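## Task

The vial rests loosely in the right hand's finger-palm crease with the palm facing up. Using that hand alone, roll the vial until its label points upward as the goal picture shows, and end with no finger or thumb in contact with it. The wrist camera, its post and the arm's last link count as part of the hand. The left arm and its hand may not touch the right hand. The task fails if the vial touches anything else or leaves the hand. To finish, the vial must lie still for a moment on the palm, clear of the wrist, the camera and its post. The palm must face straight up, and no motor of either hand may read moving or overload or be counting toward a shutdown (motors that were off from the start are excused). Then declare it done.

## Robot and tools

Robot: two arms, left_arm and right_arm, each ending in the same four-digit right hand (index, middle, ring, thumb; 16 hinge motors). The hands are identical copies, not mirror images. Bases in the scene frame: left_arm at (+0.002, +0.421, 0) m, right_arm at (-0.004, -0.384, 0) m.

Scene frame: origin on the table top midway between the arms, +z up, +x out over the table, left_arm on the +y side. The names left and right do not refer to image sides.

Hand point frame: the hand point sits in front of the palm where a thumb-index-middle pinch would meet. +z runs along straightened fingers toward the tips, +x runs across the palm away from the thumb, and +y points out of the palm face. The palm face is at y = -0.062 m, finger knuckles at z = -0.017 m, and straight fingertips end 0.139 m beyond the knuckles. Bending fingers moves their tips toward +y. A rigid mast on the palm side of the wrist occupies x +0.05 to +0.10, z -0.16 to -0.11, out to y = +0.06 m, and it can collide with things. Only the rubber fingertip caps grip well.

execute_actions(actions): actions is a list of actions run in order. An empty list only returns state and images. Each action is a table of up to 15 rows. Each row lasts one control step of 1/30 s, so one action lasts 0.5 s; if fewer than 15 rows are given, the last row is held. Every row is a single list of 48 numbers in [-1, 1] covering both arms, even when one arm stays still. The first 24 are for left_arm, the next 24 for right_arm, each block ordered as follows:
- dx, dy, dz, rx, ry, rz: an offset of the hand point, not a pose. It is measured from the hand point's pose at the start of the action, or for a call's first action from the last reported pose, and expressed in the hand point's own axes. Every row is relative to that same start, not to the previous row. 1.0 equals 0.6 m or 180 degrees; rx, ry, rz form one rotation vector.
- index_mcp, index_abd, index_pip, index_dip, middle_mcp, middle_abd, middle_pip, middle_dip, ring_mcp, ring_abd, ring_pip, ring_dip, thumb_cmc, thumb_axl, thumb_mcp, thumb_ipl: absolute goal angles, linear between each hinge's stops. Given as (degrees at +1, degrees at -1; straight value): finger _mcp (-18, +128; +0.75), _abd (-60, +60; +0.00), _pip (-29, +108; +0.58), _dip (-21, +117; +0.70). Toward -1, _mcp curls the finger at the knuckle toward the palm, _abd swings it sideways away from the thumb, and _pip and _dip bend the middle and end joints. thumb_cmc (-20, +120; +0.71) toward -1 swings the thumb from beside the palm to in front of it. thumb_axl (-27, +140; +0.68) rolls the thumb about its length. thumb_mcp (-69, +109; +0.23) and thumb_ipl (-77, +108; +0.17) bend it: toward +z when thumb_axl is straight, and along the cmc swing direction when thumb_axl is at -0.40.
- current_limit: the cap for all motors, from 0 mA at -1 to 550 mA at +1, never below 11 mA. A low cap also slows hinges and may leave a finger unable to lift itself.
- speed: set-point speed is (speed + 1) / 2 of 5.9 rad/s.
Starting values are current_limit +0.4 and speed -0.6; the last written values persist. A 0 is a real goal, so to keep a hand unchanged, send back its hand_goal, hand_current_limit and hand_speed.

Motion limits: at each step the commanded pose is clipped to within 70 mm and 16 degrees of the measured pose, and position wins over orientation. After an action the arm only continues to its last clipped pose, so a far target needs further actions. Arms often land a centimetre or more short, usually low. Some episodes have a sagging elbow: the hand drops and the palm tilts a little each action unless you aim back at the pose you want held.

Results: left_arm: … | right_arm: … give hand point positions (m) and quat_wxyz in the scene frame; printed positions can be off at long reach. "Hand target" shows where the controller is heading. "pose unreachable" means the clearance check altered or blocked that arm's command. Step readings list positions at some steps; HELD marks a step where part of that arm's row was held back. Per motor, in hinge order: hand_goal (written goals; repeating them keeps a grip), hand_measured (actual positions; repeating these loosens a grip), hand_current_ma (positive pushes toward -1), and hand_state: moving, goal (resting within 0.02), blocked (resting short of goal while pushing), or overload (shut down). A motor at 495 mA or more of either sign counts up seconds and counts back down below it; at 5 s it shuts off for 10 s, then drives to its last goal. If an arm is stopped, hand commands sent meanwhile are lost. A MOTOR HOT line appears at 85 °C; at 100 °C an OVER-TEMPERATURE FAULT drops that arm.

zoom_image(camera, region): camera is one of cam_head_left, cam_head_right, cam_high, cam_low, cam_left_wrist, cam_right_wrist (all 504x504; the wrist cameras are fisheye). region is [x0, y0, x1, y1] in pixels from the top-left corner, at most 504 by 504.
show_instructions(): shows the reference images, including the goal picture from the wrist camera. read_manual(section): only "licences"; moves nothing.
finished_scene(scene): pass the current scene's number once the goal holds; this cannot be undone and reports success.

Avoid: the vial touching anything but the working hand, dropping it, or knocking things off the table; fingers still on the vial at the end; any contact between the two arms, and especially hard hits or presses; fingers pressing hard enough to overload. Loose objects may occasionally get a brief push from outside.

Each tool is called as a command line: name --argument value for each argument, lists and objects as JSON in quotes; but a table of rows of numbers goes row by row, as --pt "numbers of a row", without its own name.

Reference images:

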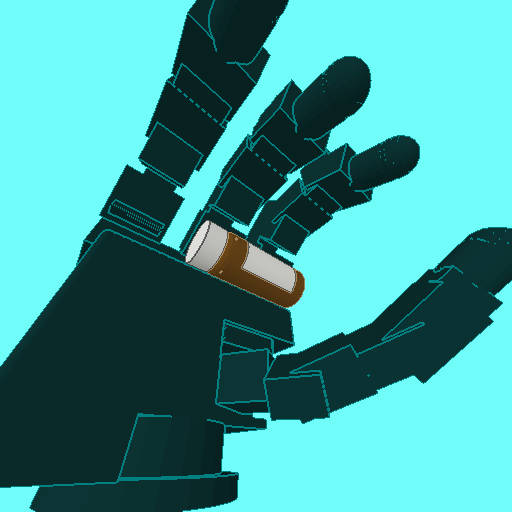

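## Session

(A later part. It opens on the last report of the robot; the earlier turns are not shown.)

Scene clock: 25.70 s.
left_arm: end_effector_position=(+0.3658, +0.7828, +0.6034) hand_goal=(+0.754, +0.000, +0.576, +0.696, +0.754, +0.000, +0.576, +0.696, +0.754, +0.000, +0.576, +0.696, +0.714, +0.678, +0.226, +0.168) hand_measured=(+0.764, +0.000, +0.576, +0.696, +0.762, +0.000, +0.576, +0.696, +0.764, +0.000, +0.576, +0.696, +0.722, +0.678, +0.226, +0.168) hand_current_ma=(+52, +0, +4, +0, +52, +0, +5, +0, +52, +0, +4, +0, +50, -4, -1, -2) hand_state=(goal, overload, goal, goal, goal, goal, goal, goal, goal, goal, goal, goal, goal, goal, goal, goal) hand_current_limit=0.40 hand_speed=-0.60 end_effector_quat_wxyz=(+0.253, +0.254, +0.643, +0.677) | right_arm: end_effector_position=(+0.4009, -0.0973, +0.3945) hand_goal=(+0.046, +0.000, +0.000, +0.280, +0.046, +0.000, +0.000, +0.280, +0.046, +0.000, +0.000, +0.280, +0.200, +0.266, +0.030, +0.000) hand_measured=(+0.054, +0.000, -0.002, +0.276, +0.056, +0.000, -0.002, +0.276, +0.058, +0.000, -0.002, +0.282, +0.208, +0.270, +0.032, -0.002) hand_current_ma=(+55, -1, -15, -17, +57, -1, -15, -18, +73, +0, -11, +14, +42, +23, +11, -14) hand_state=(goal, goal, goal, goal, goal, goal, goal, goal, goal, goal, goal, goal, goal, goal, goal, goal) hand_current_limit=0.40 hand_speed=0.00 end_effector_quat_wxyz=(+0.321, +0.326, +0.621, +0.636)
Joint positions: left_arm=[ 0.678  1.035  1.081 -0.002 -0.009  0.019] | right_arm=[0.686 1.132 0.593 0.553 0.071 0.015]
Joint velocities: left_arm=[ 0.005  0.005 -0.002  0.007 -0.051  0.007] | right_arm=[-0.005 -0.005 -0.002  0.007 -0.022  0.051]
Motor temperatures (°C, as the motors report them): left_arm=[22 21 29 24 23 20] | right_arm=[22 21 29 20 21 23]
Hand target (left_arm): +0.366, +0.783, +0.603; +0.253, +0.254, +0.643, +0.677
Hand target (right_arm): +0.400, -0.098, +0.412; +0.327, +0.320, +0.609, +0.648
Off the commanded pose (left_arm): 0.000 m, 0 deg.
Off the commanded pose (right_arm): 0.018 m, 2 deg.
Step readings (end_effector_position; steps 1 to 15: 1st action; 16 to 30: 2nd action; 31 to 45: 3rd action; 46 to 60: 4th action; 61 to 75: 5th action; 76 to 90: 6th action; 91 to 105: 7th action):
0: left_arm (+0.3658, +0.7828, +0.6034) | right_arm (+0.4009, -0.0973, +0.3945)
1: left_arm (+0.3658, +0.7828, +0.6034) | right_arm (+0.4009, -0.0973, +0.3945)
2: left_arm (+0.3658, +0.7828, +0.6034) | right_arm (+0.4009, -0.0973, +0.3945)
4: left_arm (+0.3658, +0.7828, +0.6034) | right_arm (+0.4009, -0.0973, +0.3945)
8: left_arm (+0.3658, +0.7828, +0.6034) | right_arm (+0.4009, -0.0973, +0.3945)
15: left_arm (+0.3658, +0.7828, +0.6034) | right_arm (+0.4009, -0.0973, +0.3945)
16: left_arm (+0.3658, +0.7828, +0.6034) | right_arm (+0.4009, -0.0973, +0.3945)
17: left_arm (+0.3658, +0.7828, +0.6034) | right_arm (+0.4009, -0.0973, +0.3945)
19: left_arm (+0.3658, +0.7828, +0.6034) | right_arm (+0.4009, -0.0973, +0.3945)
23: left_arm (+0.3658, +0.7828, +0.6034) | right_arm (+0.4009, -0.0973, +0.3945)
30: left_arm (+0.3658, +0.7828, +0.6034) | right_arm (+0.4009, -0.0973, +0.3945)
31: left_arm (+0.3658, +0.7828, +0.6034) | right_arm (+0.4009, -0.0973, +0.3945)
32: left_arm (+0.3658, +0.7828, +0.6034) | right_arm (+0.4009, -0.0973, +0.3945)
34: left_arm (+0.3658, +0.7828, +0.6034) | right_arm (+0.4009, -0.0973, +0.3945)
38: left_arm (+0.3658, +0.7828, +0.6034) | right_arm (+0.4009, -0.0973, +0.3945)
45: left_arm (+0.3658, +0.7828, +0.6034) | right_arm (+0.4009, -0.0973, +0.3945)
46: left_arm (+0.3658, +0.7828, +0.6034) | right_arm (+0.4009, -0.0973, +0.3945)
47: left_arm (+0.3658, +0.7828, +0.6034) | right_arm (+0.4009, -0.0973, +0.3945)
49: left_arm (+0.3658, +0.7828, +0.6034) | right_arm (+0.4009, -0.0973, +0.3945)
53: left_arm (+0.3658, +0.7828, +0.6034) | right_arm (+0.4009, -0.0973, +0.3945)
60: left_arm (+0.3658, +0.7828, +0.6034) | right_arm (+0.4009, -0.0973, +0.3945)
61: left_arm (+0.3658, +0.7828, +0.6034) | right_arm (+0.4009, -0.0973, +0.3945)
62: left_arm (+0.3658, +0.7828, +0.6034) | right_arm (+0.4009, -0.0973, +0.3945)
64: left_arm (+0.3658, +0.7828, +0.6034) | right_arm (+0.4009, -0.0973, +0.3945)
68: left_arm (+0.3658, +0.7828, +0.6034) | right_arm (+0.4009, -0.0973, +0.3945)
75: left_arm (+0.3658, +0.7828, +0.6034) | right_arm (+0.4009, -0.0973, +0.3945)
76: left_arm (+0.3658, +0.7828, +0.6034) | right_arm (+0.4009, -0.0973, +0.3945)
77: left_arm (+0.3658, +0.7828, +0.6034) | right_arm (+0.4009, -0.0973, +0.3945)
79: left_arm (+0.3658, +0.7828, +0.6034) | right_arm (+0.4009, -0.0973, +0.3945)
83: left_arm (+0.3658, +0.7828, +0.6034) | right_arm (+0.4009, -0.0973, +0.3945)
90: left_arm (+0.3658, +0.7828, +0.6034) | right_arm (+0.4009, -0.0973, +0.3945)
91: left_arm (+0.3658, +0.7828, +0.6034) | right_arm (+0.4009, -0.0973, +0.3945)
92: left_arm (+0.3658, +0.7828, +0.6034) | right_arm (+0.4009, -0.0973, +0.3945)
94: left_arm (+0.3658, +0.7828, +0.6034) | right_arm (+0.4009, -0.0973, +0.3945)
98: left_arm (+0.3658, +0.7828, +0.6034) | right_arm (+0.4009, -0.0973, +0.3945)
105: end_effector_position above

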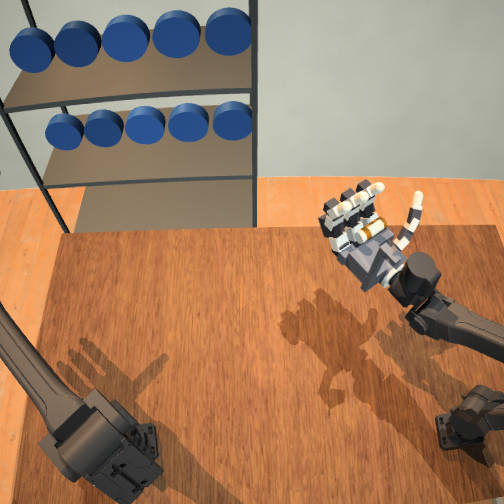

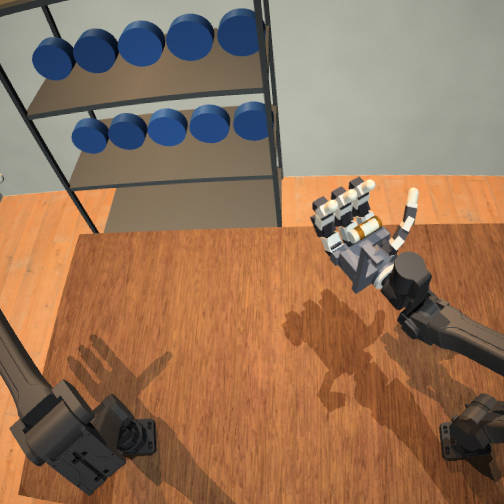

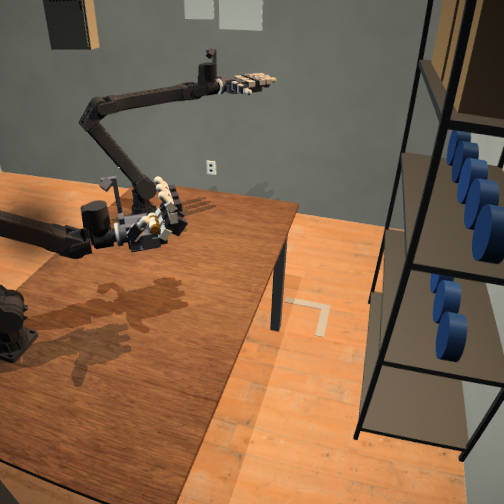

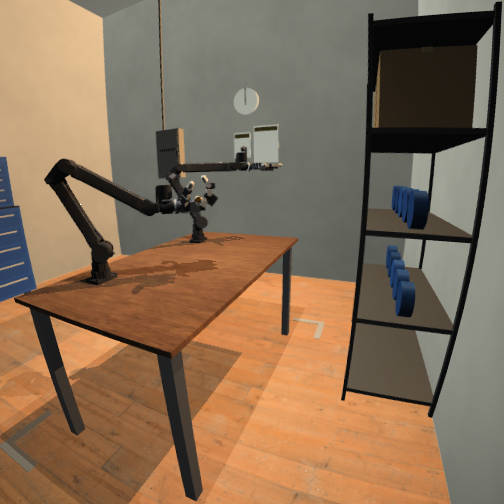

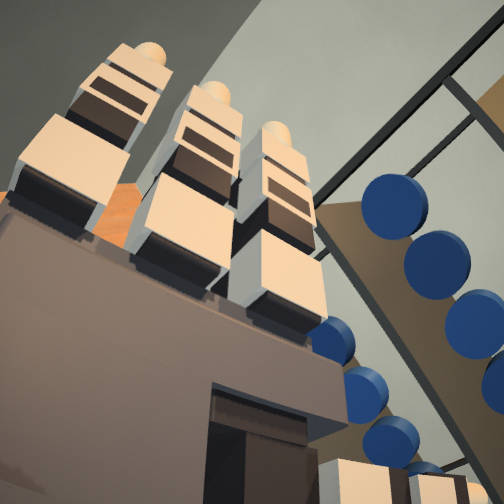

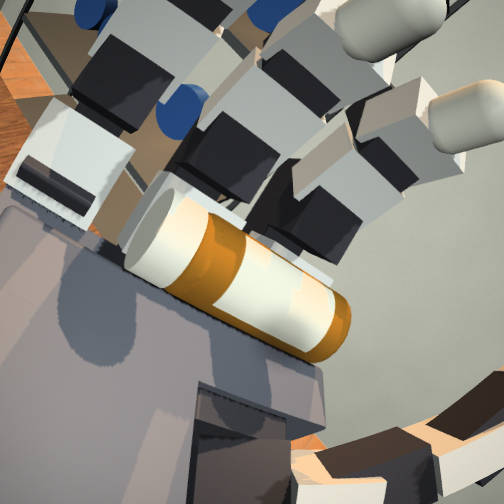

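execute_actions --actions '[[[0,0,0,0,0,0,0.754,0,0.576,0.696,0.754,0,0.576,0.696,0.754,0,0.576,0.696,0.714,0.678,0.226,0.168,0.4,-0.6,0,0.03,0,-0.012,0,0,0.046,0,-0.7,0,0.046,0,-0.7,0,0.046,0,0,0.28,0.2,0.266,0.03,0,0.4,0]],[[0,0,0,0,0,0,0.754,0,0.576,0.696,0.754,0,0.576,0.696,0.754,0,0.576,0.696,0.714,0.678,0.226,0.168,0.4,-0.6,0,0.03,0,-0.012,0,0,0.046,0,-0.7,-1,0.046,0,-0.7,-1,0.046,0,0,0.28,0.2,0.266,0.03,0,0.4,0]],[[0,0,0,0,0,0,0.754,0,0.576,0.696,0.754,0,0.576,0.696,0.754,0,0.576,0.696,0.714,0.678,0.226,0.168,0.4,-0.6,0,0.03,0,-0.012,0,0,0.046,0,-0.6,-1,0.046,0,-0.6,-1,0.046,0,0,0.28,0.2,0.266,0.03,0,0.4,-0.5]],[[0,0,0,0,0,0,0.754,0,0.576,0.696,0.754,0,0.576,0.696,0.754,0,0.576,0.696,0.714,0.678,0.226,0.168,0.4,-0.6,0,0.03,0,-0.012,0,0,0.046,0,-0.5,-1,0.046,0,-0.5,-1,0.046,0,0,0.28,0.2,0.266,0.03,0,0.4,-0.5]],[[0,0,0,0,0,0,0.754,0,0.576,0.696,0.754,0,0.576,0.696,0.754,0,0.576,0.696,0.714,0.678,0.226,0.168,0.4,-0.6,0,0.03,0,-0.012,0,0,0.046,0,-0.4,-1,0.046,0,-0.4,-1,0.046,0,0,0.28,0.2,0.266,0.03,0,0.4,-0.5]],[[0,0,0,0,0,0,0.754,0,0.576,0.696,0.754,0,0.576,0.696,0.754,0,0.576,0.696,0.714,0.678,0.226,0.168,0.4,-0.6,0,0.03,0,-0.012,0,0,0.046,0,0,-0.9,0.046,0,0,-0.9,0.046,0,0,0.28,0.2,0.266,0.03,0,0.4,0]],[[0,0,0,0,0,0,0.754,0,0.576,0.696,0.754,0,0.576,0.696,0.754,0,0.576,0.696,0.714,0.678,0.226,0.168,0.4,-0.6,0,0.03,0,-0.012,0,0,0.046,0,0,-0.9,0.046,0,0,-0.9,0.046,0,0,0.28,0.2,0.266,0.03,0,0.4,0]]]'

Scene clock: 29.63 s.
left_arm: end_effector_position=(+0.3658, +0.7828, +0.6034) hand_goal=(+0.754, +0.000, +0.576, +0.696, +0.754, +0.000, +0.576, +0.696, +0.754, +0.000, +0.576, +0.696, +0.714, +0.678, +0.226, +0.168) hand_measured=(+0.764, +0.000, +0.576, +0.696, +0.762, +0.000, +0.576, +0.696, +0.764, +0.000, +0.576, +0.696, +0.722, +0.678, +0.226, +0.168) hand_current_ma=(+52, +0, +4, +0, +52, +0, +5, +0, +52, +0, +4, +0, +50, -4, -1, -2) hand_state=(goal, overload, goal, goal, goal, goal, goal, goal, goal, goal, goal, goal, goal, goal, goal, goal) hand_current_limit=0.40 hand_speed=-0.60 end_effector_quat_wxyz=(+0.253, +0.254, +0.643, +0.677) | right_arm: end_effector_position=(+0.4009, -0.0973, +0.3945) hand_goal=(+0.046, +0.000, +0.000, -0.900, +0.046, +0.000, +0.000, -0.900, +0.046, +0.000, +0.000, +0.280, +0.200, +0.266, +0.030, +0.000) hand_measured=(+0.054, +0.000, -0.004, -0.904, +0.056, -0.002, -0.004, -0.904, +0.058, +0.000, -0.002, +0.282, +0.208, +0.270, +0.032, -0.002) hand_current_ma=(+49, -4, -18, -18, +55, -7, -18, -18, +73, +0, -11, +14, +42, +23, +11, -14) hand_state=(goal, goal, goal, goal, goal, goal, goal, goal, goal, goal, goal, goal, goal, goal, goal, goal) hand_current_limit=0.40 hand_speed=0.00 end_effector_quat_wxyz=(+0.321, +0.326, +0.621, +0.636)
Joint positions: left_arm=[ 0.678  1.035  1.081 -0.002 -0.009  0.019] | right_arm=[0.686 1.132 0.593 0.553 0.071 0.015]
Joint velocities: left_arm=[-0.005 -0.015 -0.007 -0.017  0.007 -0.007] | right_arm=[-0.005  0.005 -0.002 -0.012 -0.051 -0.007]
Motor temperatures (°C, as the motors report them): left_arm=[22 21 29 24 23 20] | right_arm=[22 21 30 20 21 23]
Hand target (left_arm): +0.366, +0.783, +0.603; +0.253, +0.254, +0.643, +0.677
Hand target (right_arm): +0.400, -0.098, +0.412; +0.327, +0.320, +0.609, +0.648
Off the commanded pose (left_arm): 0.000 m, 0 deg.
Off the commanded pose (right_arm): 0.018 m, 2 deg.
Step readings (end_effector_position; steps 1 to 15: 1st action; 16 to 30: 2nd action; 31 to 45: 3rd action; 46 to 60: 4th action; 61 to 75: 5th action; 76 to 90: 6th action; 91 to 105: 7th action):
0: left_arm (+0.3658, +0.7828, +0.6034) | right_arm (+0.4009, -0.0973, +0.3945)
1: left_arm (+0.3658, +0.7828, +0.6034) | right_arm (+0.4009, -0.0973, +0.3945)
2: left_arm (+0.3658, +0.7828, +0.6034) | right_arm (+0.4009, -0.0973, +0.3945)
4: left_arm (+0.3658, +0.7828, +0.6034) | right_arm (+0.4009, -0.0973, +0.3945)
8: left_arm (+0.3658, +0.7828, +0.6034) | right_arm (+0.4009, -0.0973, +0.3945)
15: left_arm (+0.3658, +0.7828, +0.6034) | right_arm (+0.4009, -0.0973, +0.3945)
16: left_arm (+0.3658, +0.7828, +0.6034) | right_arm (+0.4009, -0.0973, +0.3945)
17: left_arm (+0.3658, +0.7828, +0.6034) | right_arm (+0.4009, -0.0973, +0.3945)
19: left_arm (+0.3658, +0.7828, +0.6034) | right_arm (+0.4009, -0.0973, +0.3945)
23: left_arm (+0.3658, +0.7828, +0.6034) | right_arm (+0.4009, -0.0973, +0.3945)
30: left_arm (+0.3658, +0.7828, +0.6034) | right_arm (+0.4009, -0.0973, +0.3945)
31: left_arm (+0.3658, +0.7828, +0.6034) | right_arm (+0.4009, -0.0973, +0.3945)
32: left_arm (+0.3658, +0.7828, +0.6034) | right_arm (+0.4009, -0.0973, +0.3945)
34: left_arm (+0.3658, +0.7828, +0.6034) | right_arm (+0.4009, -0.0973, +0.3945)
38: left_arm (+0.3658, +0.7828, +0.6034) | right_arm (+0.4009, -0.0973, +0.3945)
45: left_arm (+0.3658, +0.7828, +0.6034) | right_arm (+0.4009, -0.0973, +0.3945)
46: left_arm (+0.3658, +0.7828, +0.6034) | right_arm (+0.4009, -0.0973, +0.3945)
47: left_arm (+0.3658, +0.7828, +0.6034) | right_arm (+0.4009, -0.0973, +0.3945)
49: left_arm (+0.3658, +0.7828, +0.6034) | right_arm (+0.4009, -0.0973, +0.3945)
53: left_arm (+0.3658, +0.7828, +0.6034) | right_arm (+0.4009, -0.0973, +0.3945)
60: left_arm (+0.3658, +0.7828, +0.6034) | right_arm (+0.4009, -0.0973, +0.3945)
61: left_arm (+0.3658, +0.7828, +0.6034) | right_arm (+0.4009, -0.0973, +0.3945)
62: left_arm (+0.3658, +0.7828, +0.6034) | right_arm (+0.4009, -0.0973, +0.3945)
64: left_arm (+0.3658, +0.7828, +0.6034) | right_arm (+0.4009, -0.0973, +0.3945)
68: left_arm (+0.3658, +0.7828, +0.6034) | right_arm (+0.4009, -0.0973, +0.3945)
75: left_arm (+0.3658, +0.7828, +0.6034) | right_arm (+0.4009, -0.0973, +0.3945)
76: left_arm (+0.3658, +0.7828, +0.6034) | right_arm (+0.4009, -0.0973, +0.3945)
77: left_arm (+0.3658, +0.7828, +0.6034) | right_arm (+0.4009, -0.0973, +0.3945)
79: left_arm (+0.3658, +0.7828, +0.6034) | right_arm (+0.4009, -0.0973, +0.3945)
83: left_arm (+0.3658, +0.7828, +0.6034) | right_arm (+0.4009, -0.0973, +0.3945)
90: left_arm (+0.3658, +0.7828, +0.6034) | right_arm (+0.4009, -0.0973, +0.3945)
91: left_arm (+0.3658, +0.7828, +0.6034) | right_arm (+0.4009, -0.0973, +0.3945)
92: left_arm (+0.3658, +0.7828, +0.6034) | right_arm (+0.4009, -0.0973, +0.3945)
94: left_arm (+0.3658, +0.7828, +0.6034) | right_arm (+0.4009, -0.0973, +0.3945)
98: left_arm (+0.3658, +0.7828, +0.6034) | right_arm (+0.4009, -0.0973, +0.3945)
105: end_effector_position above

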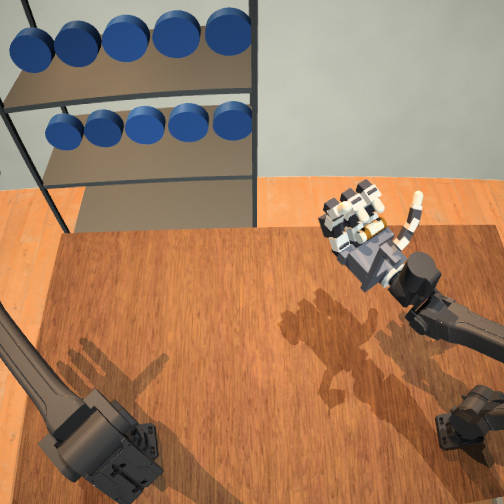

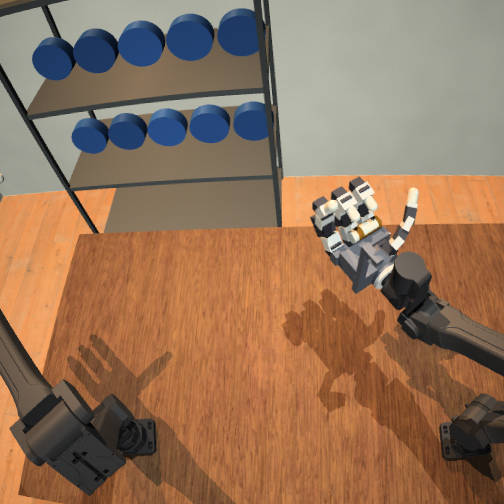

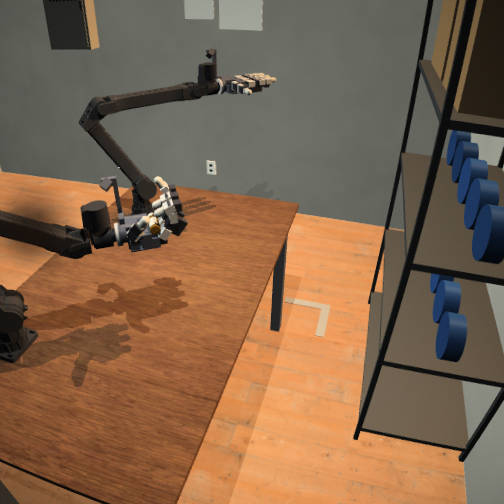

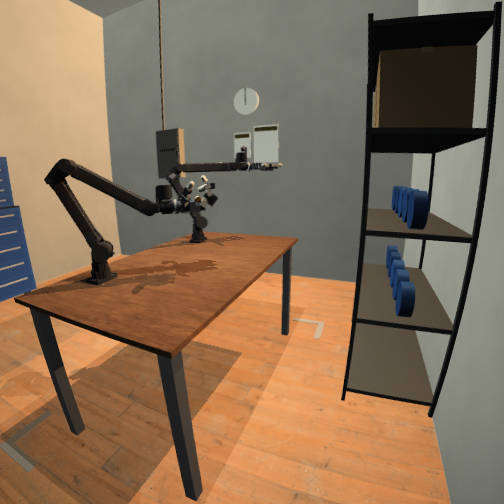

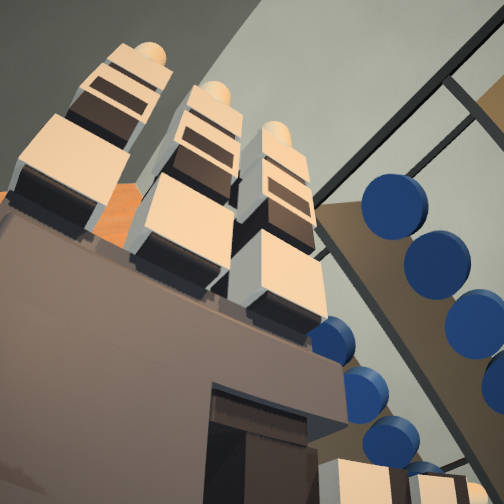

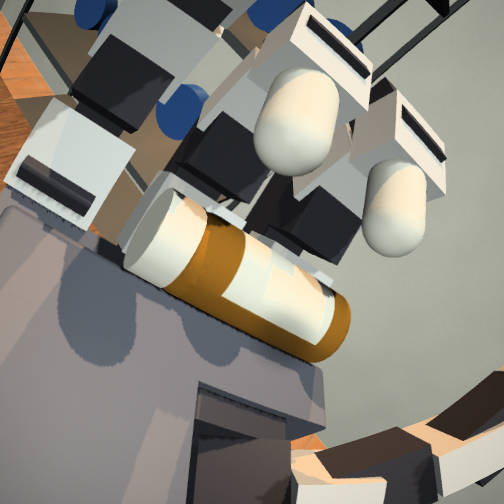

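finished_scene --scene 1

The scene is finished: the task was done.


## Next scene

The same job for the left hand. The vial rests loosely in the left hand's finger-palm crease, palm up. Using only that hand, roll it until the label faces up as in the goal picture, with no finger or thumb touching it at the end. The wrist camera, its post and the arm's last link belong to the hand. The right arm and its hand must not touch the left hand. The task fails if the vial touches anything else or leaves the hand. To finish, the vial must lie still for a moment on the palm, clear of the wrist, the camera and its post. The palm must face straight up, and no motor of either hand may read moving or overload or be counting toward a shutdown (motors off from the start are excused). Then declare it done.

execute_actions --actions '[]'

show_instructions

Scene clock: 0.00 s.
left_arm: end_effector_position=(+0.3892, +0.1079, +0.4147) hand_goal=(+0.046, +0.000, -0.008, +0.280, +0.046, +0.000, -0.008, +0.280, +0.046, +0.000, -0.008, +0.280, -0.104, +0.266, +0.032, -0.018) hand_measured=(+0.062, +0.000, -0.006, +0.282, +0.060, +0.000, -0.006, +0.282, +0.062, +0.000, -0.006, +0.282, -0.092, +0.270, +0.034, -0.016) hand_current_ma=(+83, +0, +14, +12, +84, +0, +13, +12, +83, +0, +13, +13, +70, +28, +12, +11) hand_state=(goal, overload, goal, goal, goal, goal, goal, goal, goal, goal, goal, goal, goal, goal, goal, goal) hand_current_limit=0.40 hand_speed=-0.60 end_effector_quat_wxyz=(+0.647, +0.635, +0.298, +0.298) | right_arm: end_effector_position=(+0.3583, -0.7486, +0.5984) hand_goal=(+0.754, +0.000, +0.576, +0.696, +0.754, +0.000, +0.576, +0.696, +0.754, +0.000, +0.576, +0.696, +0.714, +0.678, +0.226, +0.168) hand_measured=(+0.754, +0.000, +0.576, +0.696, +0.754, +0.000, +0.576, +0.696, +0.754, +0.000, +0.576, +0.696, +0.714, +0.678, +0.226, +0.168) hand_current_ma=(+0, +0, +0, +0, +0, +0, +0, +0, +0, +0, +0, +0, +0, +0, +0, +0) hand_state=(goal, goal, goal, goal, goal, goal, goal, goal, goal, goal, goal, goal, goal, goal, goal, goal) hand_current_limit=0.40 hand_speed=-0.60 end_effector_quat_wxyz=(+0.645, +0.642, +0.281, +0.305)
Joint positions: left_arm=[-0.751  1.105  0.633  0.488  0.101 -0.009] | right_arm=[-0.755  1.029  1.081 -0.033 -0.035  0.03 ]
Joint velocities: left_arm=[-0.015 -0.005 -0.007 -0.002 -0.081 -0.081] | right_arm=[-0.015 -0.015  0.002 -0.007  0.081 -0.007]
Motor temperatures (°C, as the motors report them): left_arm=[22 21 24 24 23 20] | right_arm=[22 20 24 20 21 23]
Hand target (left_arm): +0.392, +0.106, +0.428; +0.655, +0.627, +0.293, +0.303
Hand target (right_arm): +0.353, -0.744, +0.625; +0.661, +0.625, +0.275, +0.312

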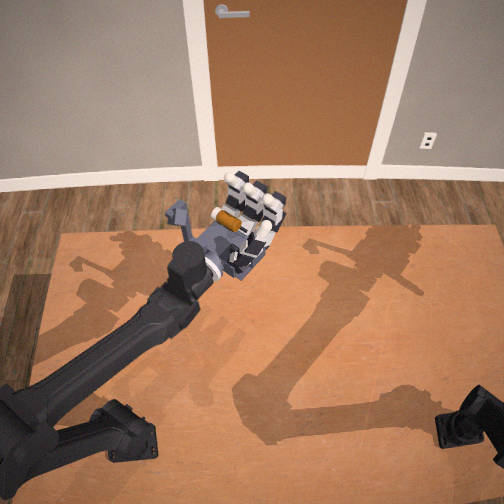

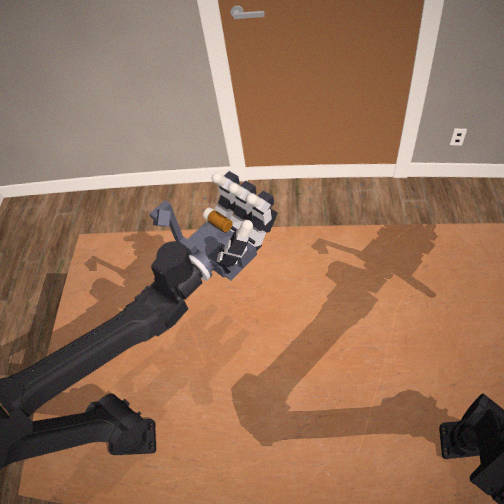

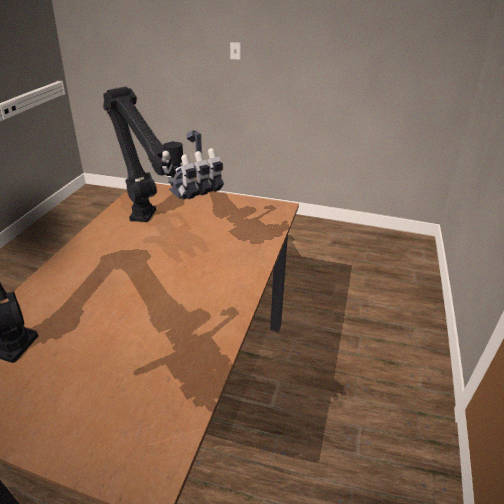

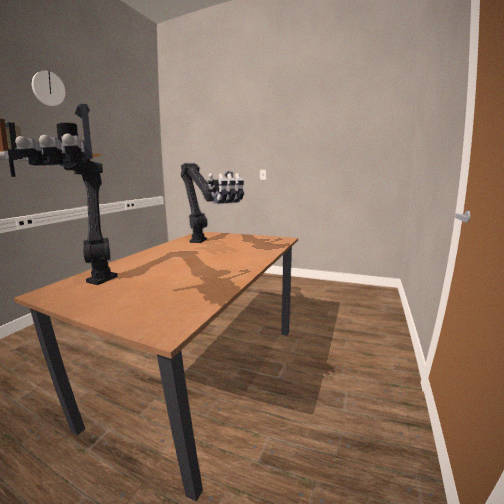

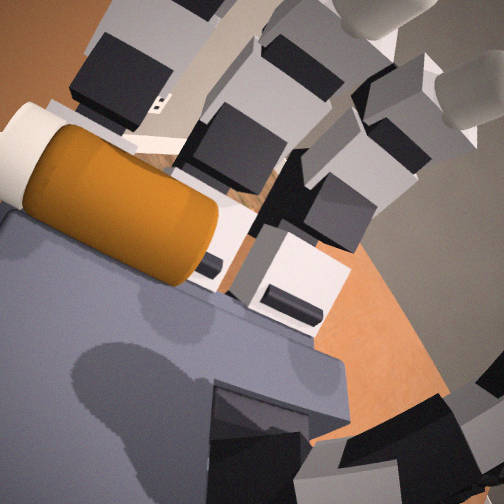

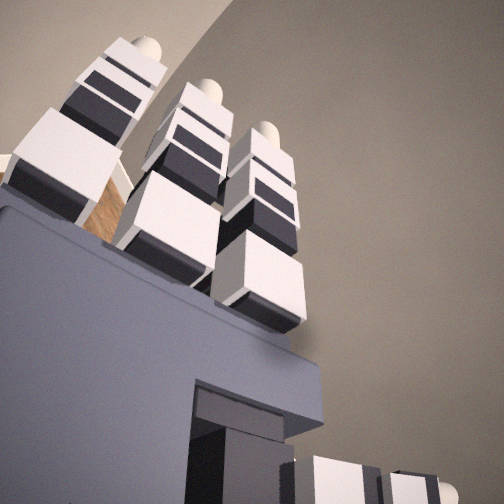

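Reference images for this scene: goal picture from the wrist camera place.

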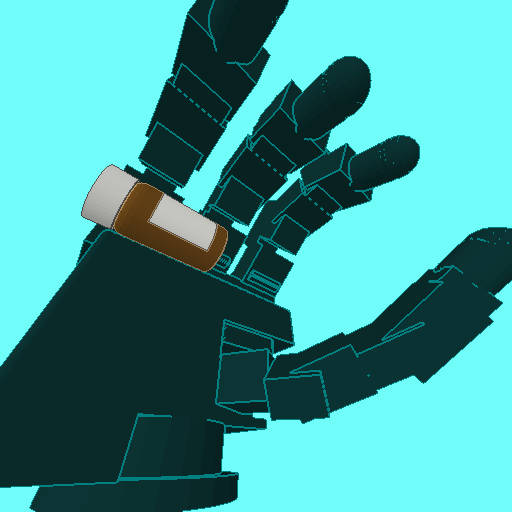

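execute_actions --actions '[[[0,0.02,0,-0.01,0,0,0.046,0,0,0.28,0.046,-0.2,-0.1,-0.9,0.046,0,-0.1,-0.9,0.2,0.266,0.03,0,0.4,0.2,0,0,0,0,0,0,0.754,0,0.576,0.696,0.754,0,0.576,0.696,0.754,0,0.576,0.696,0.714,0.678,0.226,0.168,0.4,-0.6]],[[0,0.02,0,-0.01,0,0,0.046,0,0,0.28,0.046,-0.2,-0.1,-0.9,0.046,0,-0.1,-0.9,0.2,0.266,0.03,0,0.4,0.2,0,0,0,0,0,0,0.754,0,0.576,0.696,0.754,0,0.576,0.696,0.754,0,0.576,0.696,0.714,0.678,0.226,0.168,0.4,-0.6]],[[0,0.02,0,-0.01,0,0,0.046,0,0,0.28,0.046,-0.2,-0.45,-0.9,0.046,0,-0.45,-0.9,0.2,0.266,0.03,0,0.4,-0.4,0,0,0,0,0,0,0.754,0,0.576,0.696,0.754,0,0.576,0.696,0.754,0,0.576,0.696,0.714,0.678,0.226,0.168,0.4,-0.6]],[[0,0.02,0,-0.01,0,0,0.046,0,0,0.28,0.046,-0.2,-0.65,-0.6,0.046,0,-0.65,-0.6,0.2,0.266,0.03,0,0.4,-0.5,0,0,0,0,0,0,0.754,0,0.576,0.696,0.754,0,0.576,0.696,0.754,0,0.576,0.696,0.714,0.678,0.226,0.168,0.4,-0.6]],[[0,0.02,0,-0.01,0,0,0.046,0,0,0.28,0.046,-0.2,-0.8,-0.3,0.046,0,-0.8,-0.3,0.2,0.266,0.03,0,0.4,-0.5,0,0,0,0,0,0,0.754,0,0.576,0.696,0.754,0,0.576,0.696,0.754,0,0.576,0.696,0.714,0.678,0.226,0.168,0.4,-0.6]],[[0,0.02,0,-0.01,0,0,0.046,0,0,0.28,0.046,-0.2,-0.9,0,0.046,0,-0.9,0,0.2,0.266,0.03,0,0.4,-0.5,0,0,0,0,0,0,0.754,0,0.576,0.696,0.754,0,0.576,0.696,0.754,0,0.576,0.696,0.714,0.678,0.226,0.168,0.4,-0.6]]]'

Scene clock: 3.53 s.
left_arm: end_effector_position=(+0.3892, +0.1079, +0.4147) hand_goal=(+0.046, +0.000, +0.000, +0.280, +0.046, -0.200, -0.900, +0.000, +0.046, +0.000, -0.900, +0.000, +0.200, +0.266, +0.030, +0.000) hand_measured=(+0.062, +0.000, -0.002, +0.282, +0.056, -0.198, -0.900, -0.004, +0.056, +0.000, -0.900, -0.004, +0.206, +0.270, +0.032, -0.002) hand_current_ma=(+83, +0, -13, +12, +57, +7, +0, -20, +57, +2, +0, -22, +33, +23, +12, -13) hand_state=(goal, overload, goal, goal, goal, goal, goal, goal, goal, goal, goal, goal, goal, goal, goal, goal) hand_current_limit=0.40 hand_speed=-0.50 end_effector_quat_wxyz=(+0.647, +0.635, +0.298, +0.298) | right_arm: end_effector_position=(+0.3624, -0.7524, +0.5580) hand_goal=(+0.754, +0.000, +0.576, +0.696, +0.754, +0.000, +0.576, +0.696, +0.754, +0.000, +0.576, +0.696, +0.714, +0.678, +0.226, +0.168) hand_measured=(+0.762, +0.000, +0.576, +0.696, +0.764, +0.000, +0.576, +0.696, +0.764, +0.000, +0.576, +0.696, +0.726, +0.678, +0.226, +0.168) hand_current_ma=(+54, +0, +5, +0, +55, +0, +5, +0, +54, +0, +5, +0, +57, -4, -1, -2) hand_state=(goal, goal, goal, goal, goal, goal, goal, goal, goal, goal, goal, goal, goal, goal, goal, goal) hand_current_limit=0.40 hand_speed=-0.60 end_effector_quat_wxyz=(+0.624, +0.662, +0.289, +0.296)
Joint positions: left_arm=[-0.751  1.105  0.633  0.488  0.101 -0.009] | right_arm=[-0.755  1.029  1.016 -0.033 -0.035  0.03 ]
Joint velocities: left_arm=[-0.005 -0.015 -0.002 -0.002  0.022 -0.022] | right_arm=[-0.024  0.015 -0.022  0.002  0.007  0.007]
Motor temperatures (°C, as the motors report them): left_arm=[22 21 25 24 23 20] | right_arm=[22 20 26 20 21 23]
Hand target (left_arm): +0.389, +0.108, +0.427; +0.657, +0.625, +0.293, +0.303
Hand target (right_arm): +0.362, -0.752, +0.565; +0.628, +0.659, +0.288, +0.298
Off the commanded pose (left_arm): 0.012 m, 2 deg.
Off the commanded pose (right_arm): 0.007 m, 1 deg.
Step readings (end_effector_position; steps 1 to 15: 1st action; 16 to 30: 2nd action; 31 to 45: 3rd action; 46 to 60: 4th action; 61 to 75: 5th action; 76 to 90: 6th action):
0: left_arm (+0.3892, +0.1079, +0.4147) | right_arm (+0.3583, -0.7486, +0.5984)
1: left_arm (+0.3892, +0.1079, +0.4147) | right_arm (+0.3584, -0.7486, +0.5979)
2: left_arm (+0.3892, +0.1079, +0.4147) | right_arm (+0.3585, -0.7487, +0.5972)
4: left_arm (+0.3892, +0.1079, +0.4147) | right_arm (+0.3587, -0.7490, +0.5951)
8: left_arm (+0.3892, +0.1079, +0.4147) | right_arm (+0.3591, -0.7493, +0.5917)
15: left_arm (+0.3892, +0.1079, +0.4147) | right_arm (+0.3591, -0.7493, +0.5917)
16: left_arm (+0.3892, +0.1079, +0.4147) | right_arm (+0.3592, -0.7494, +0.5912)
17: left_arm (+0.3892, +0.1079, +0.4147) | right_arm (+0.3593, -0.7495, +0.5905)
19: left_arm (+0.3892, +0.1079, +0.4147) | right_arm (+0.3595, -0.7497, +0.5883)
23: left_arm (+0.3892, +0.1079, +0.4147) | right_arm (+0.3599, -0.7500, +0.5850)
30: left_arm (+0.3892, +0.1079, +0.4147) | right_arm (+0.3599, -0.7500, +0.5850)
31: left_arm (+0.3892, +0.1079, +0.4147) | right_arm (+0.3599, -0.7501, +0.5845)
32: left_arm (+0.3892, +0.1079, +0.4147) | right_arm (+0.3600, -0.7501, +0.5840)
34: left_arm (+0.3892, +0.1079, +0.4147) | right_arm (+0.3602, -0.7504, +0.5819)
38: left_arm (+0.3892, +0.1079, +0.4147) | right_arm (+0.3606, -0.7507, +0.5782)
45: left_arm (+0.3892, +0.1079, +0.4147) | right_arm (+0.3606, -0.7507, +0.5782)
46: left_arm (+0.3892, +0.1079, +0.4147) | right_arm (+0.3607, -0.7508, +0.5778)
47: left_arm (+0.3892, +0.1079, +0.4147) | right_arm (+0.3607, -0.7508, +0.5773)
49: left_arm (+0.3892, +0.1079, +0.4147) | right_arm (+0.3609, -0.7510, +0.5751)
53: left_arm (+0.3892, +0.1079, +0.4147) | right_arm (+0.3612, -0.7513, +0.5717)
60: left_arm (+0.3892, +0.1079, +0.4147) | right_arm (+0.3613, -0.7513, +0.5715)
61: left_arm (+0.3892, +0.1079, +0.4147) | right_arm (+0.3613, -0.7514, +0.5710)
62: left_arm (+0.3892, +0.1079, +0.4147) | right_arm (+0.3614, -0.7514, +0.5705)
64: left_arm (+0.3892, +0.1079, +0.4147) | right_arm (+0.3616, -0.7516, +0.5684)
68: left_arm (+0.3892, +0.1079, +0.4147) | right_arm (+0.3619, -0.7519, +0.5650)
75: left_arm (+0.3892, +0.1079, +0.4147) | right_arm (+0.3619, -0.7519, +0.5647)
76: left_arm (+0.3892, +0.1079, +0.4147) | right_arm (+0.3619, -0.7519, +0.5645)
77: left_arm (+0.3892, +0.1079, +0.4147) | right_arm (+0.3620, -0.7520, +0.5638)
79: left_arm (+0.3892, +0.1079, +0.4147) | right_arm (+0.3621, -0.7521, +0.5616)
83: left_arm (+0.3892, +0.1079, +0.4147) | right_arm (+0.3624, -0.7524, +0.5582)
90: end_effector_position above

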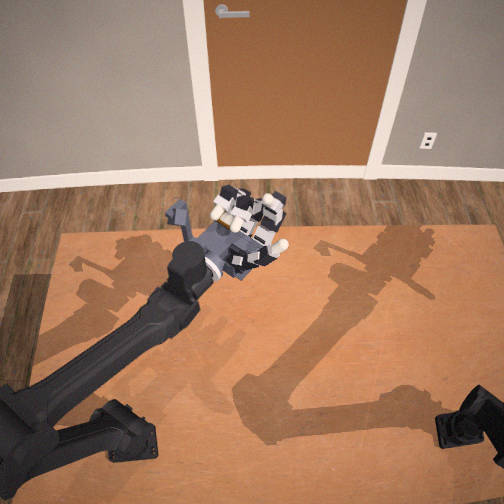

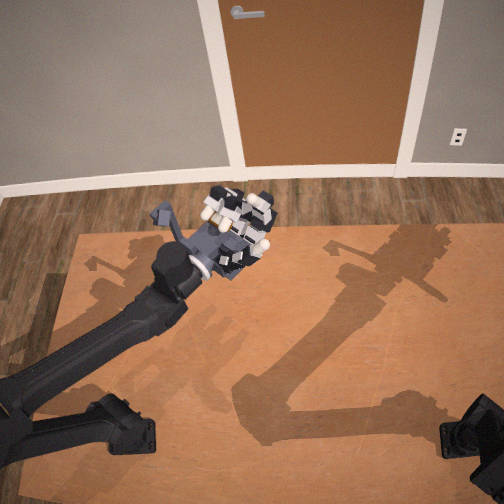

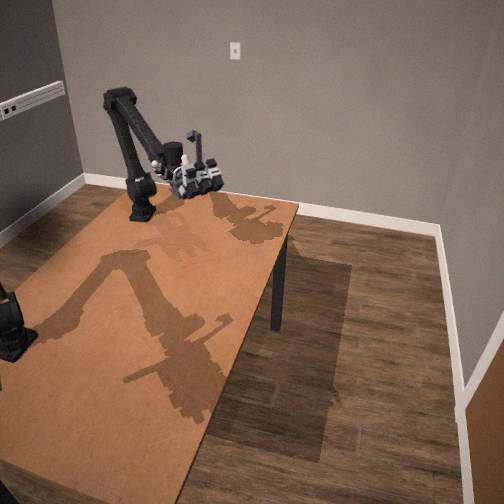

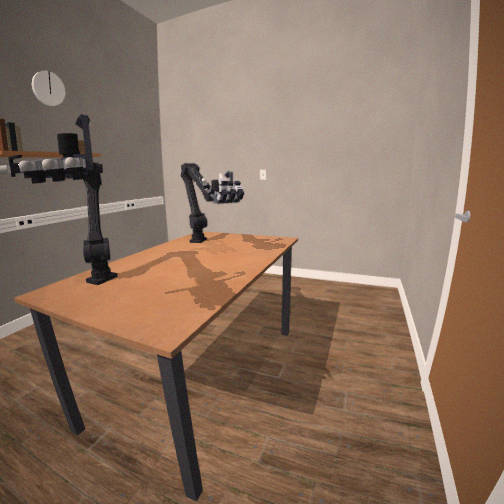

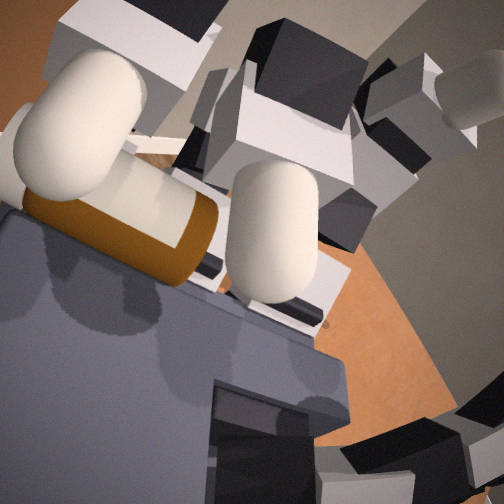

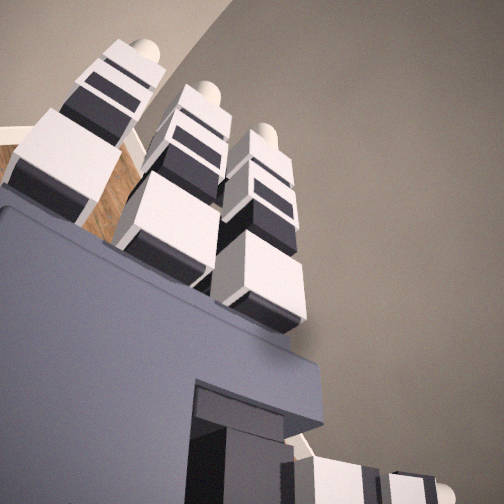

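Lucky. Open.

execute_actions --actions '[[[0,0.02,0,-0.01,0,0,0.046,0,0,0.28,0.046,-0.2,-0.8,0.4,0.046,0,-0.8,0.4,0.2,0.266,0.03,0,0.4,-0.2,0,0.012,0,-0.006,0,0,0.754,0,0.576,0.696,0.754,0,0.576,0.696,0.754,0,0.576,0.696,0.714,0.678,0.226,0.168,0.4,-0.6]],[[0,0.02,0,-0.01,0,0,0.046,0,0,0.28,0.046,0,-0.2,0.4,0.046,0,-0.2,0.4,0.2,0.266,0.03,0,0.4,0,0,0.012,0,-0.006,0,0,0.754,0,0.576,0.696,0.754,0,0.576,0.696,0.754,0,0.576,0.696,0.714,0.678,0.226,0.168,0.4,-0.6]],[[0,0.02,0,-0.01,0,0,0.046,0,0,0.28,0.046,0,-0.2,0.4,0.046,0,-0.2,0.4,0.2,0.266,0.03,0,0.4,0,0,0.012,0,-0.006,0,0,0.754,0,0.576,0.696,0.754,0,0.576,0.696,0.754,0,0.576,0.696,0.714,0.678,0.226,0.168,0.4,-0.6]]]'

Scene clock: 5.27 s.
left_arm: end_effector_position=(+0.3892, +0.1079, +0.4147) hand_goal=(+0.046, +0.000, +0.000, +0.280, +0.046, +0.000, -0.200, +0.400, +0.046, +0.000, -0.200, +0.400, +0.200, +0.266, +0.030, +0.000) hand_measured=(+0.062, +0.000, -0.002, +0.282, +0.054, -0.004, -0.204, +0.396, +0.056, +0.000, -0.204, +0.396, +0.206, +0.270, +0.032, -0.002) hand_current_ma=(+83, +0, -13, +12, +52, -16, -21, -18, +52, +2, -21, -19, +33, +23, +12, -13) hand_state=(goal, overload, goal, goal, goal, goal, goal, goal, goal, goal, goal, goal, goal, goal, goal, goal) hand_current_limit=0.40 hand_speed=0.00 end_effector_quat_wxyz=(+0.647, +0.635, +0.298, +0.298) | right_arm: end_effector_position=(+0.3624, -0.7524, +0.5580) hand_goal=(+0.754, +0.000, +0.576, +0.696, +0.754, +0.000, +0.576, +0.696, +0.754, +0.000, +0.576, +0.696, +0.714, +0.678, +0.226, +0.168) hand_measured=(+0.762, +0.000, +0.576, +0.696, +0.764, +0.000, +0.576, +0.696, +0.764, +0.000, +0.576, +0.696, +0.726, +0.678, +0.226, +0.168) hand_current_ma=(+54, +0, +5, +0, +55, +0, +5, +0, +54, +0, +5, +0, +57, -4, -1, -2) hand_state=(goal, goal, goal, goal, goal, goal, goal, goal, goal, goal, goal, goal, goal, goal, goal, goal) hand_current_limit=0.40 hand_speed=-0.60 end_effector_quat_wxyz=(+0.624, +0.662, +0.289, +0.296)
Joint positions: left_arm=[-0.751  1.105  0.633  0.488  0.101 -0.009] | right_arm=[-0.755  1.029  1.016 -0.033 -0.035  0.03 ]
Joint velocities: left_arm=[-0.015 -0.005 -0.007  0.007  0.051 -0.051] | right_arm=[-0.005 -0.024 -0.012  0.007  0.022 -0.095]
Motor temperatures (°C, as the motors report them): left_arm=[22 21 26 24 23 20] | right_arm=[22 20 26 20 21 23]
Hand target (left_arm): +0.389, +0.108, +0.427; +0.657, +0.625, +0.293, +0.303
Hand target (right_arm): +0.362, -0.753, +0.565; +0.630, +0.657, +0.287, +0.299
Off the commanded pose (left_arm): 0.012 m, 2 deg.
Off the commanded pose (right_arm): 0.007 m, 1 deg.
Step readings (end_effector_position; steps 1 to 15: 1st action; 16 to 30: 2nd action; 31 to 45: 3rd action):
0: left_arm (+0.3892, +0.1079, +0.4147) | right_arm (+0.3624, -0.7524, +0.5580)
1: left_arm (+0.3892, +0.1079, +0.4147) | right_arm (+0.3624, -0.7524, +0.5580)
2: left_arm (+0.3892, +0.1079, +0.4147) | right_arm (+0.3624, -0.7524, +0.5580)
4: left_arm (+0.3892, +0.1079, +0.4147) | right_arm (+0.3624, -0.7524, +0.5580)
8: left_arm (+0.3892, +0.1079, +0.4147) | right_arm (+0.3624, -0.7524, +0.5580)
15: left_arm (+0.3892, +0.1079, +0.4147) | right_arm (+0.3624, -0.7524, +0.5580)
16: left_arm (+0.3892, +0.1079, +0.4147) | right_arm (+0.3624, -0.7524, +0.5580)
17: left_arm (+0.3892, +0.1079, +0.4147) | right_arm (+0.3624, -0.7524, +0.5580)
19: left_arm (+0.3892, +0.1079, +0.4147) | right_arm (+0.3624, -0.7524, +0.5580)
23: left_arm (+0.3892, +0.1079, +0.4147) | right_arm (+0.3624, -0.7524, +0.5580)
30: left_arm (+0.3892, +0.1079, +0.4147) | right_arm (+0.3624, -0.7524, +0.5580)
31: left_arm (+0.3892, +0.1079, +0.4147) | right_arm (+0.3624, -0.7524, +0.5580)
32: left_arm (+0.3892, +0.1079, +0.4147) | right_arm (+0.3624, -0.7524, +0.5580)
34: left_arm (+0.3892, +0.1079, +0.4147) | right_arm (+0.3624, -0.7524, +0.5580)
38: left_arm (+0.3892, +0.1079, +0.4147) | right_arm (+0.3624, -0.7524, +0.5580)
45: end_effector_position above

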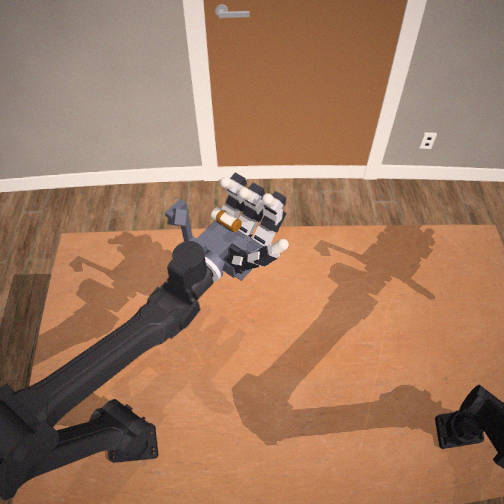

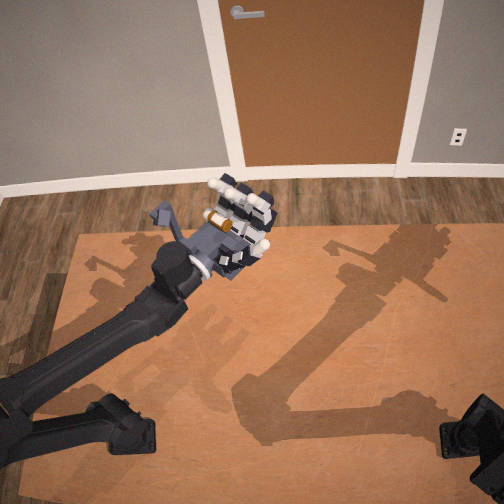

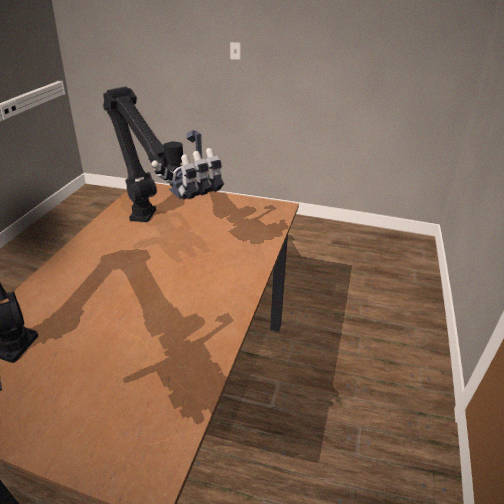

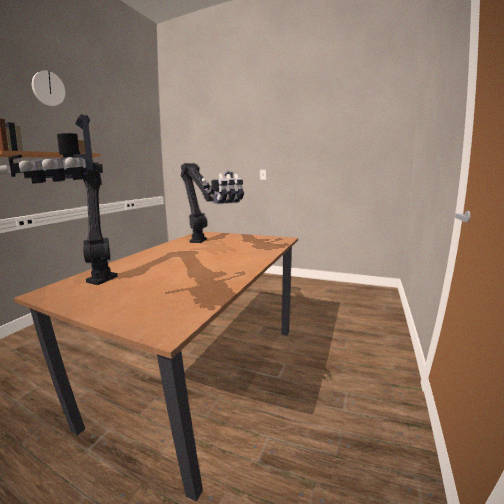

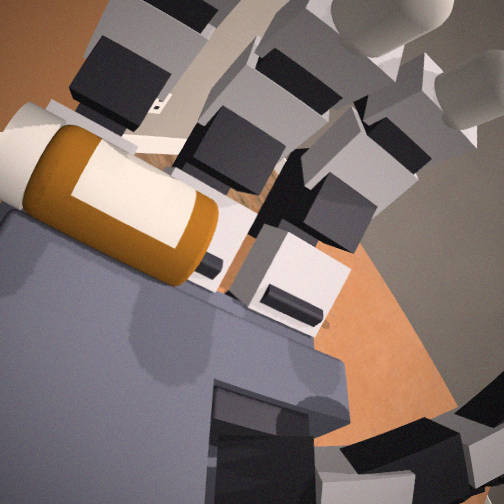

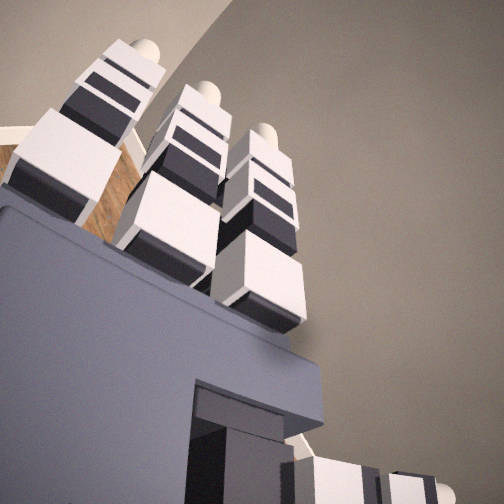

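finished_scene --scene 2

The scene is finished: the task was done.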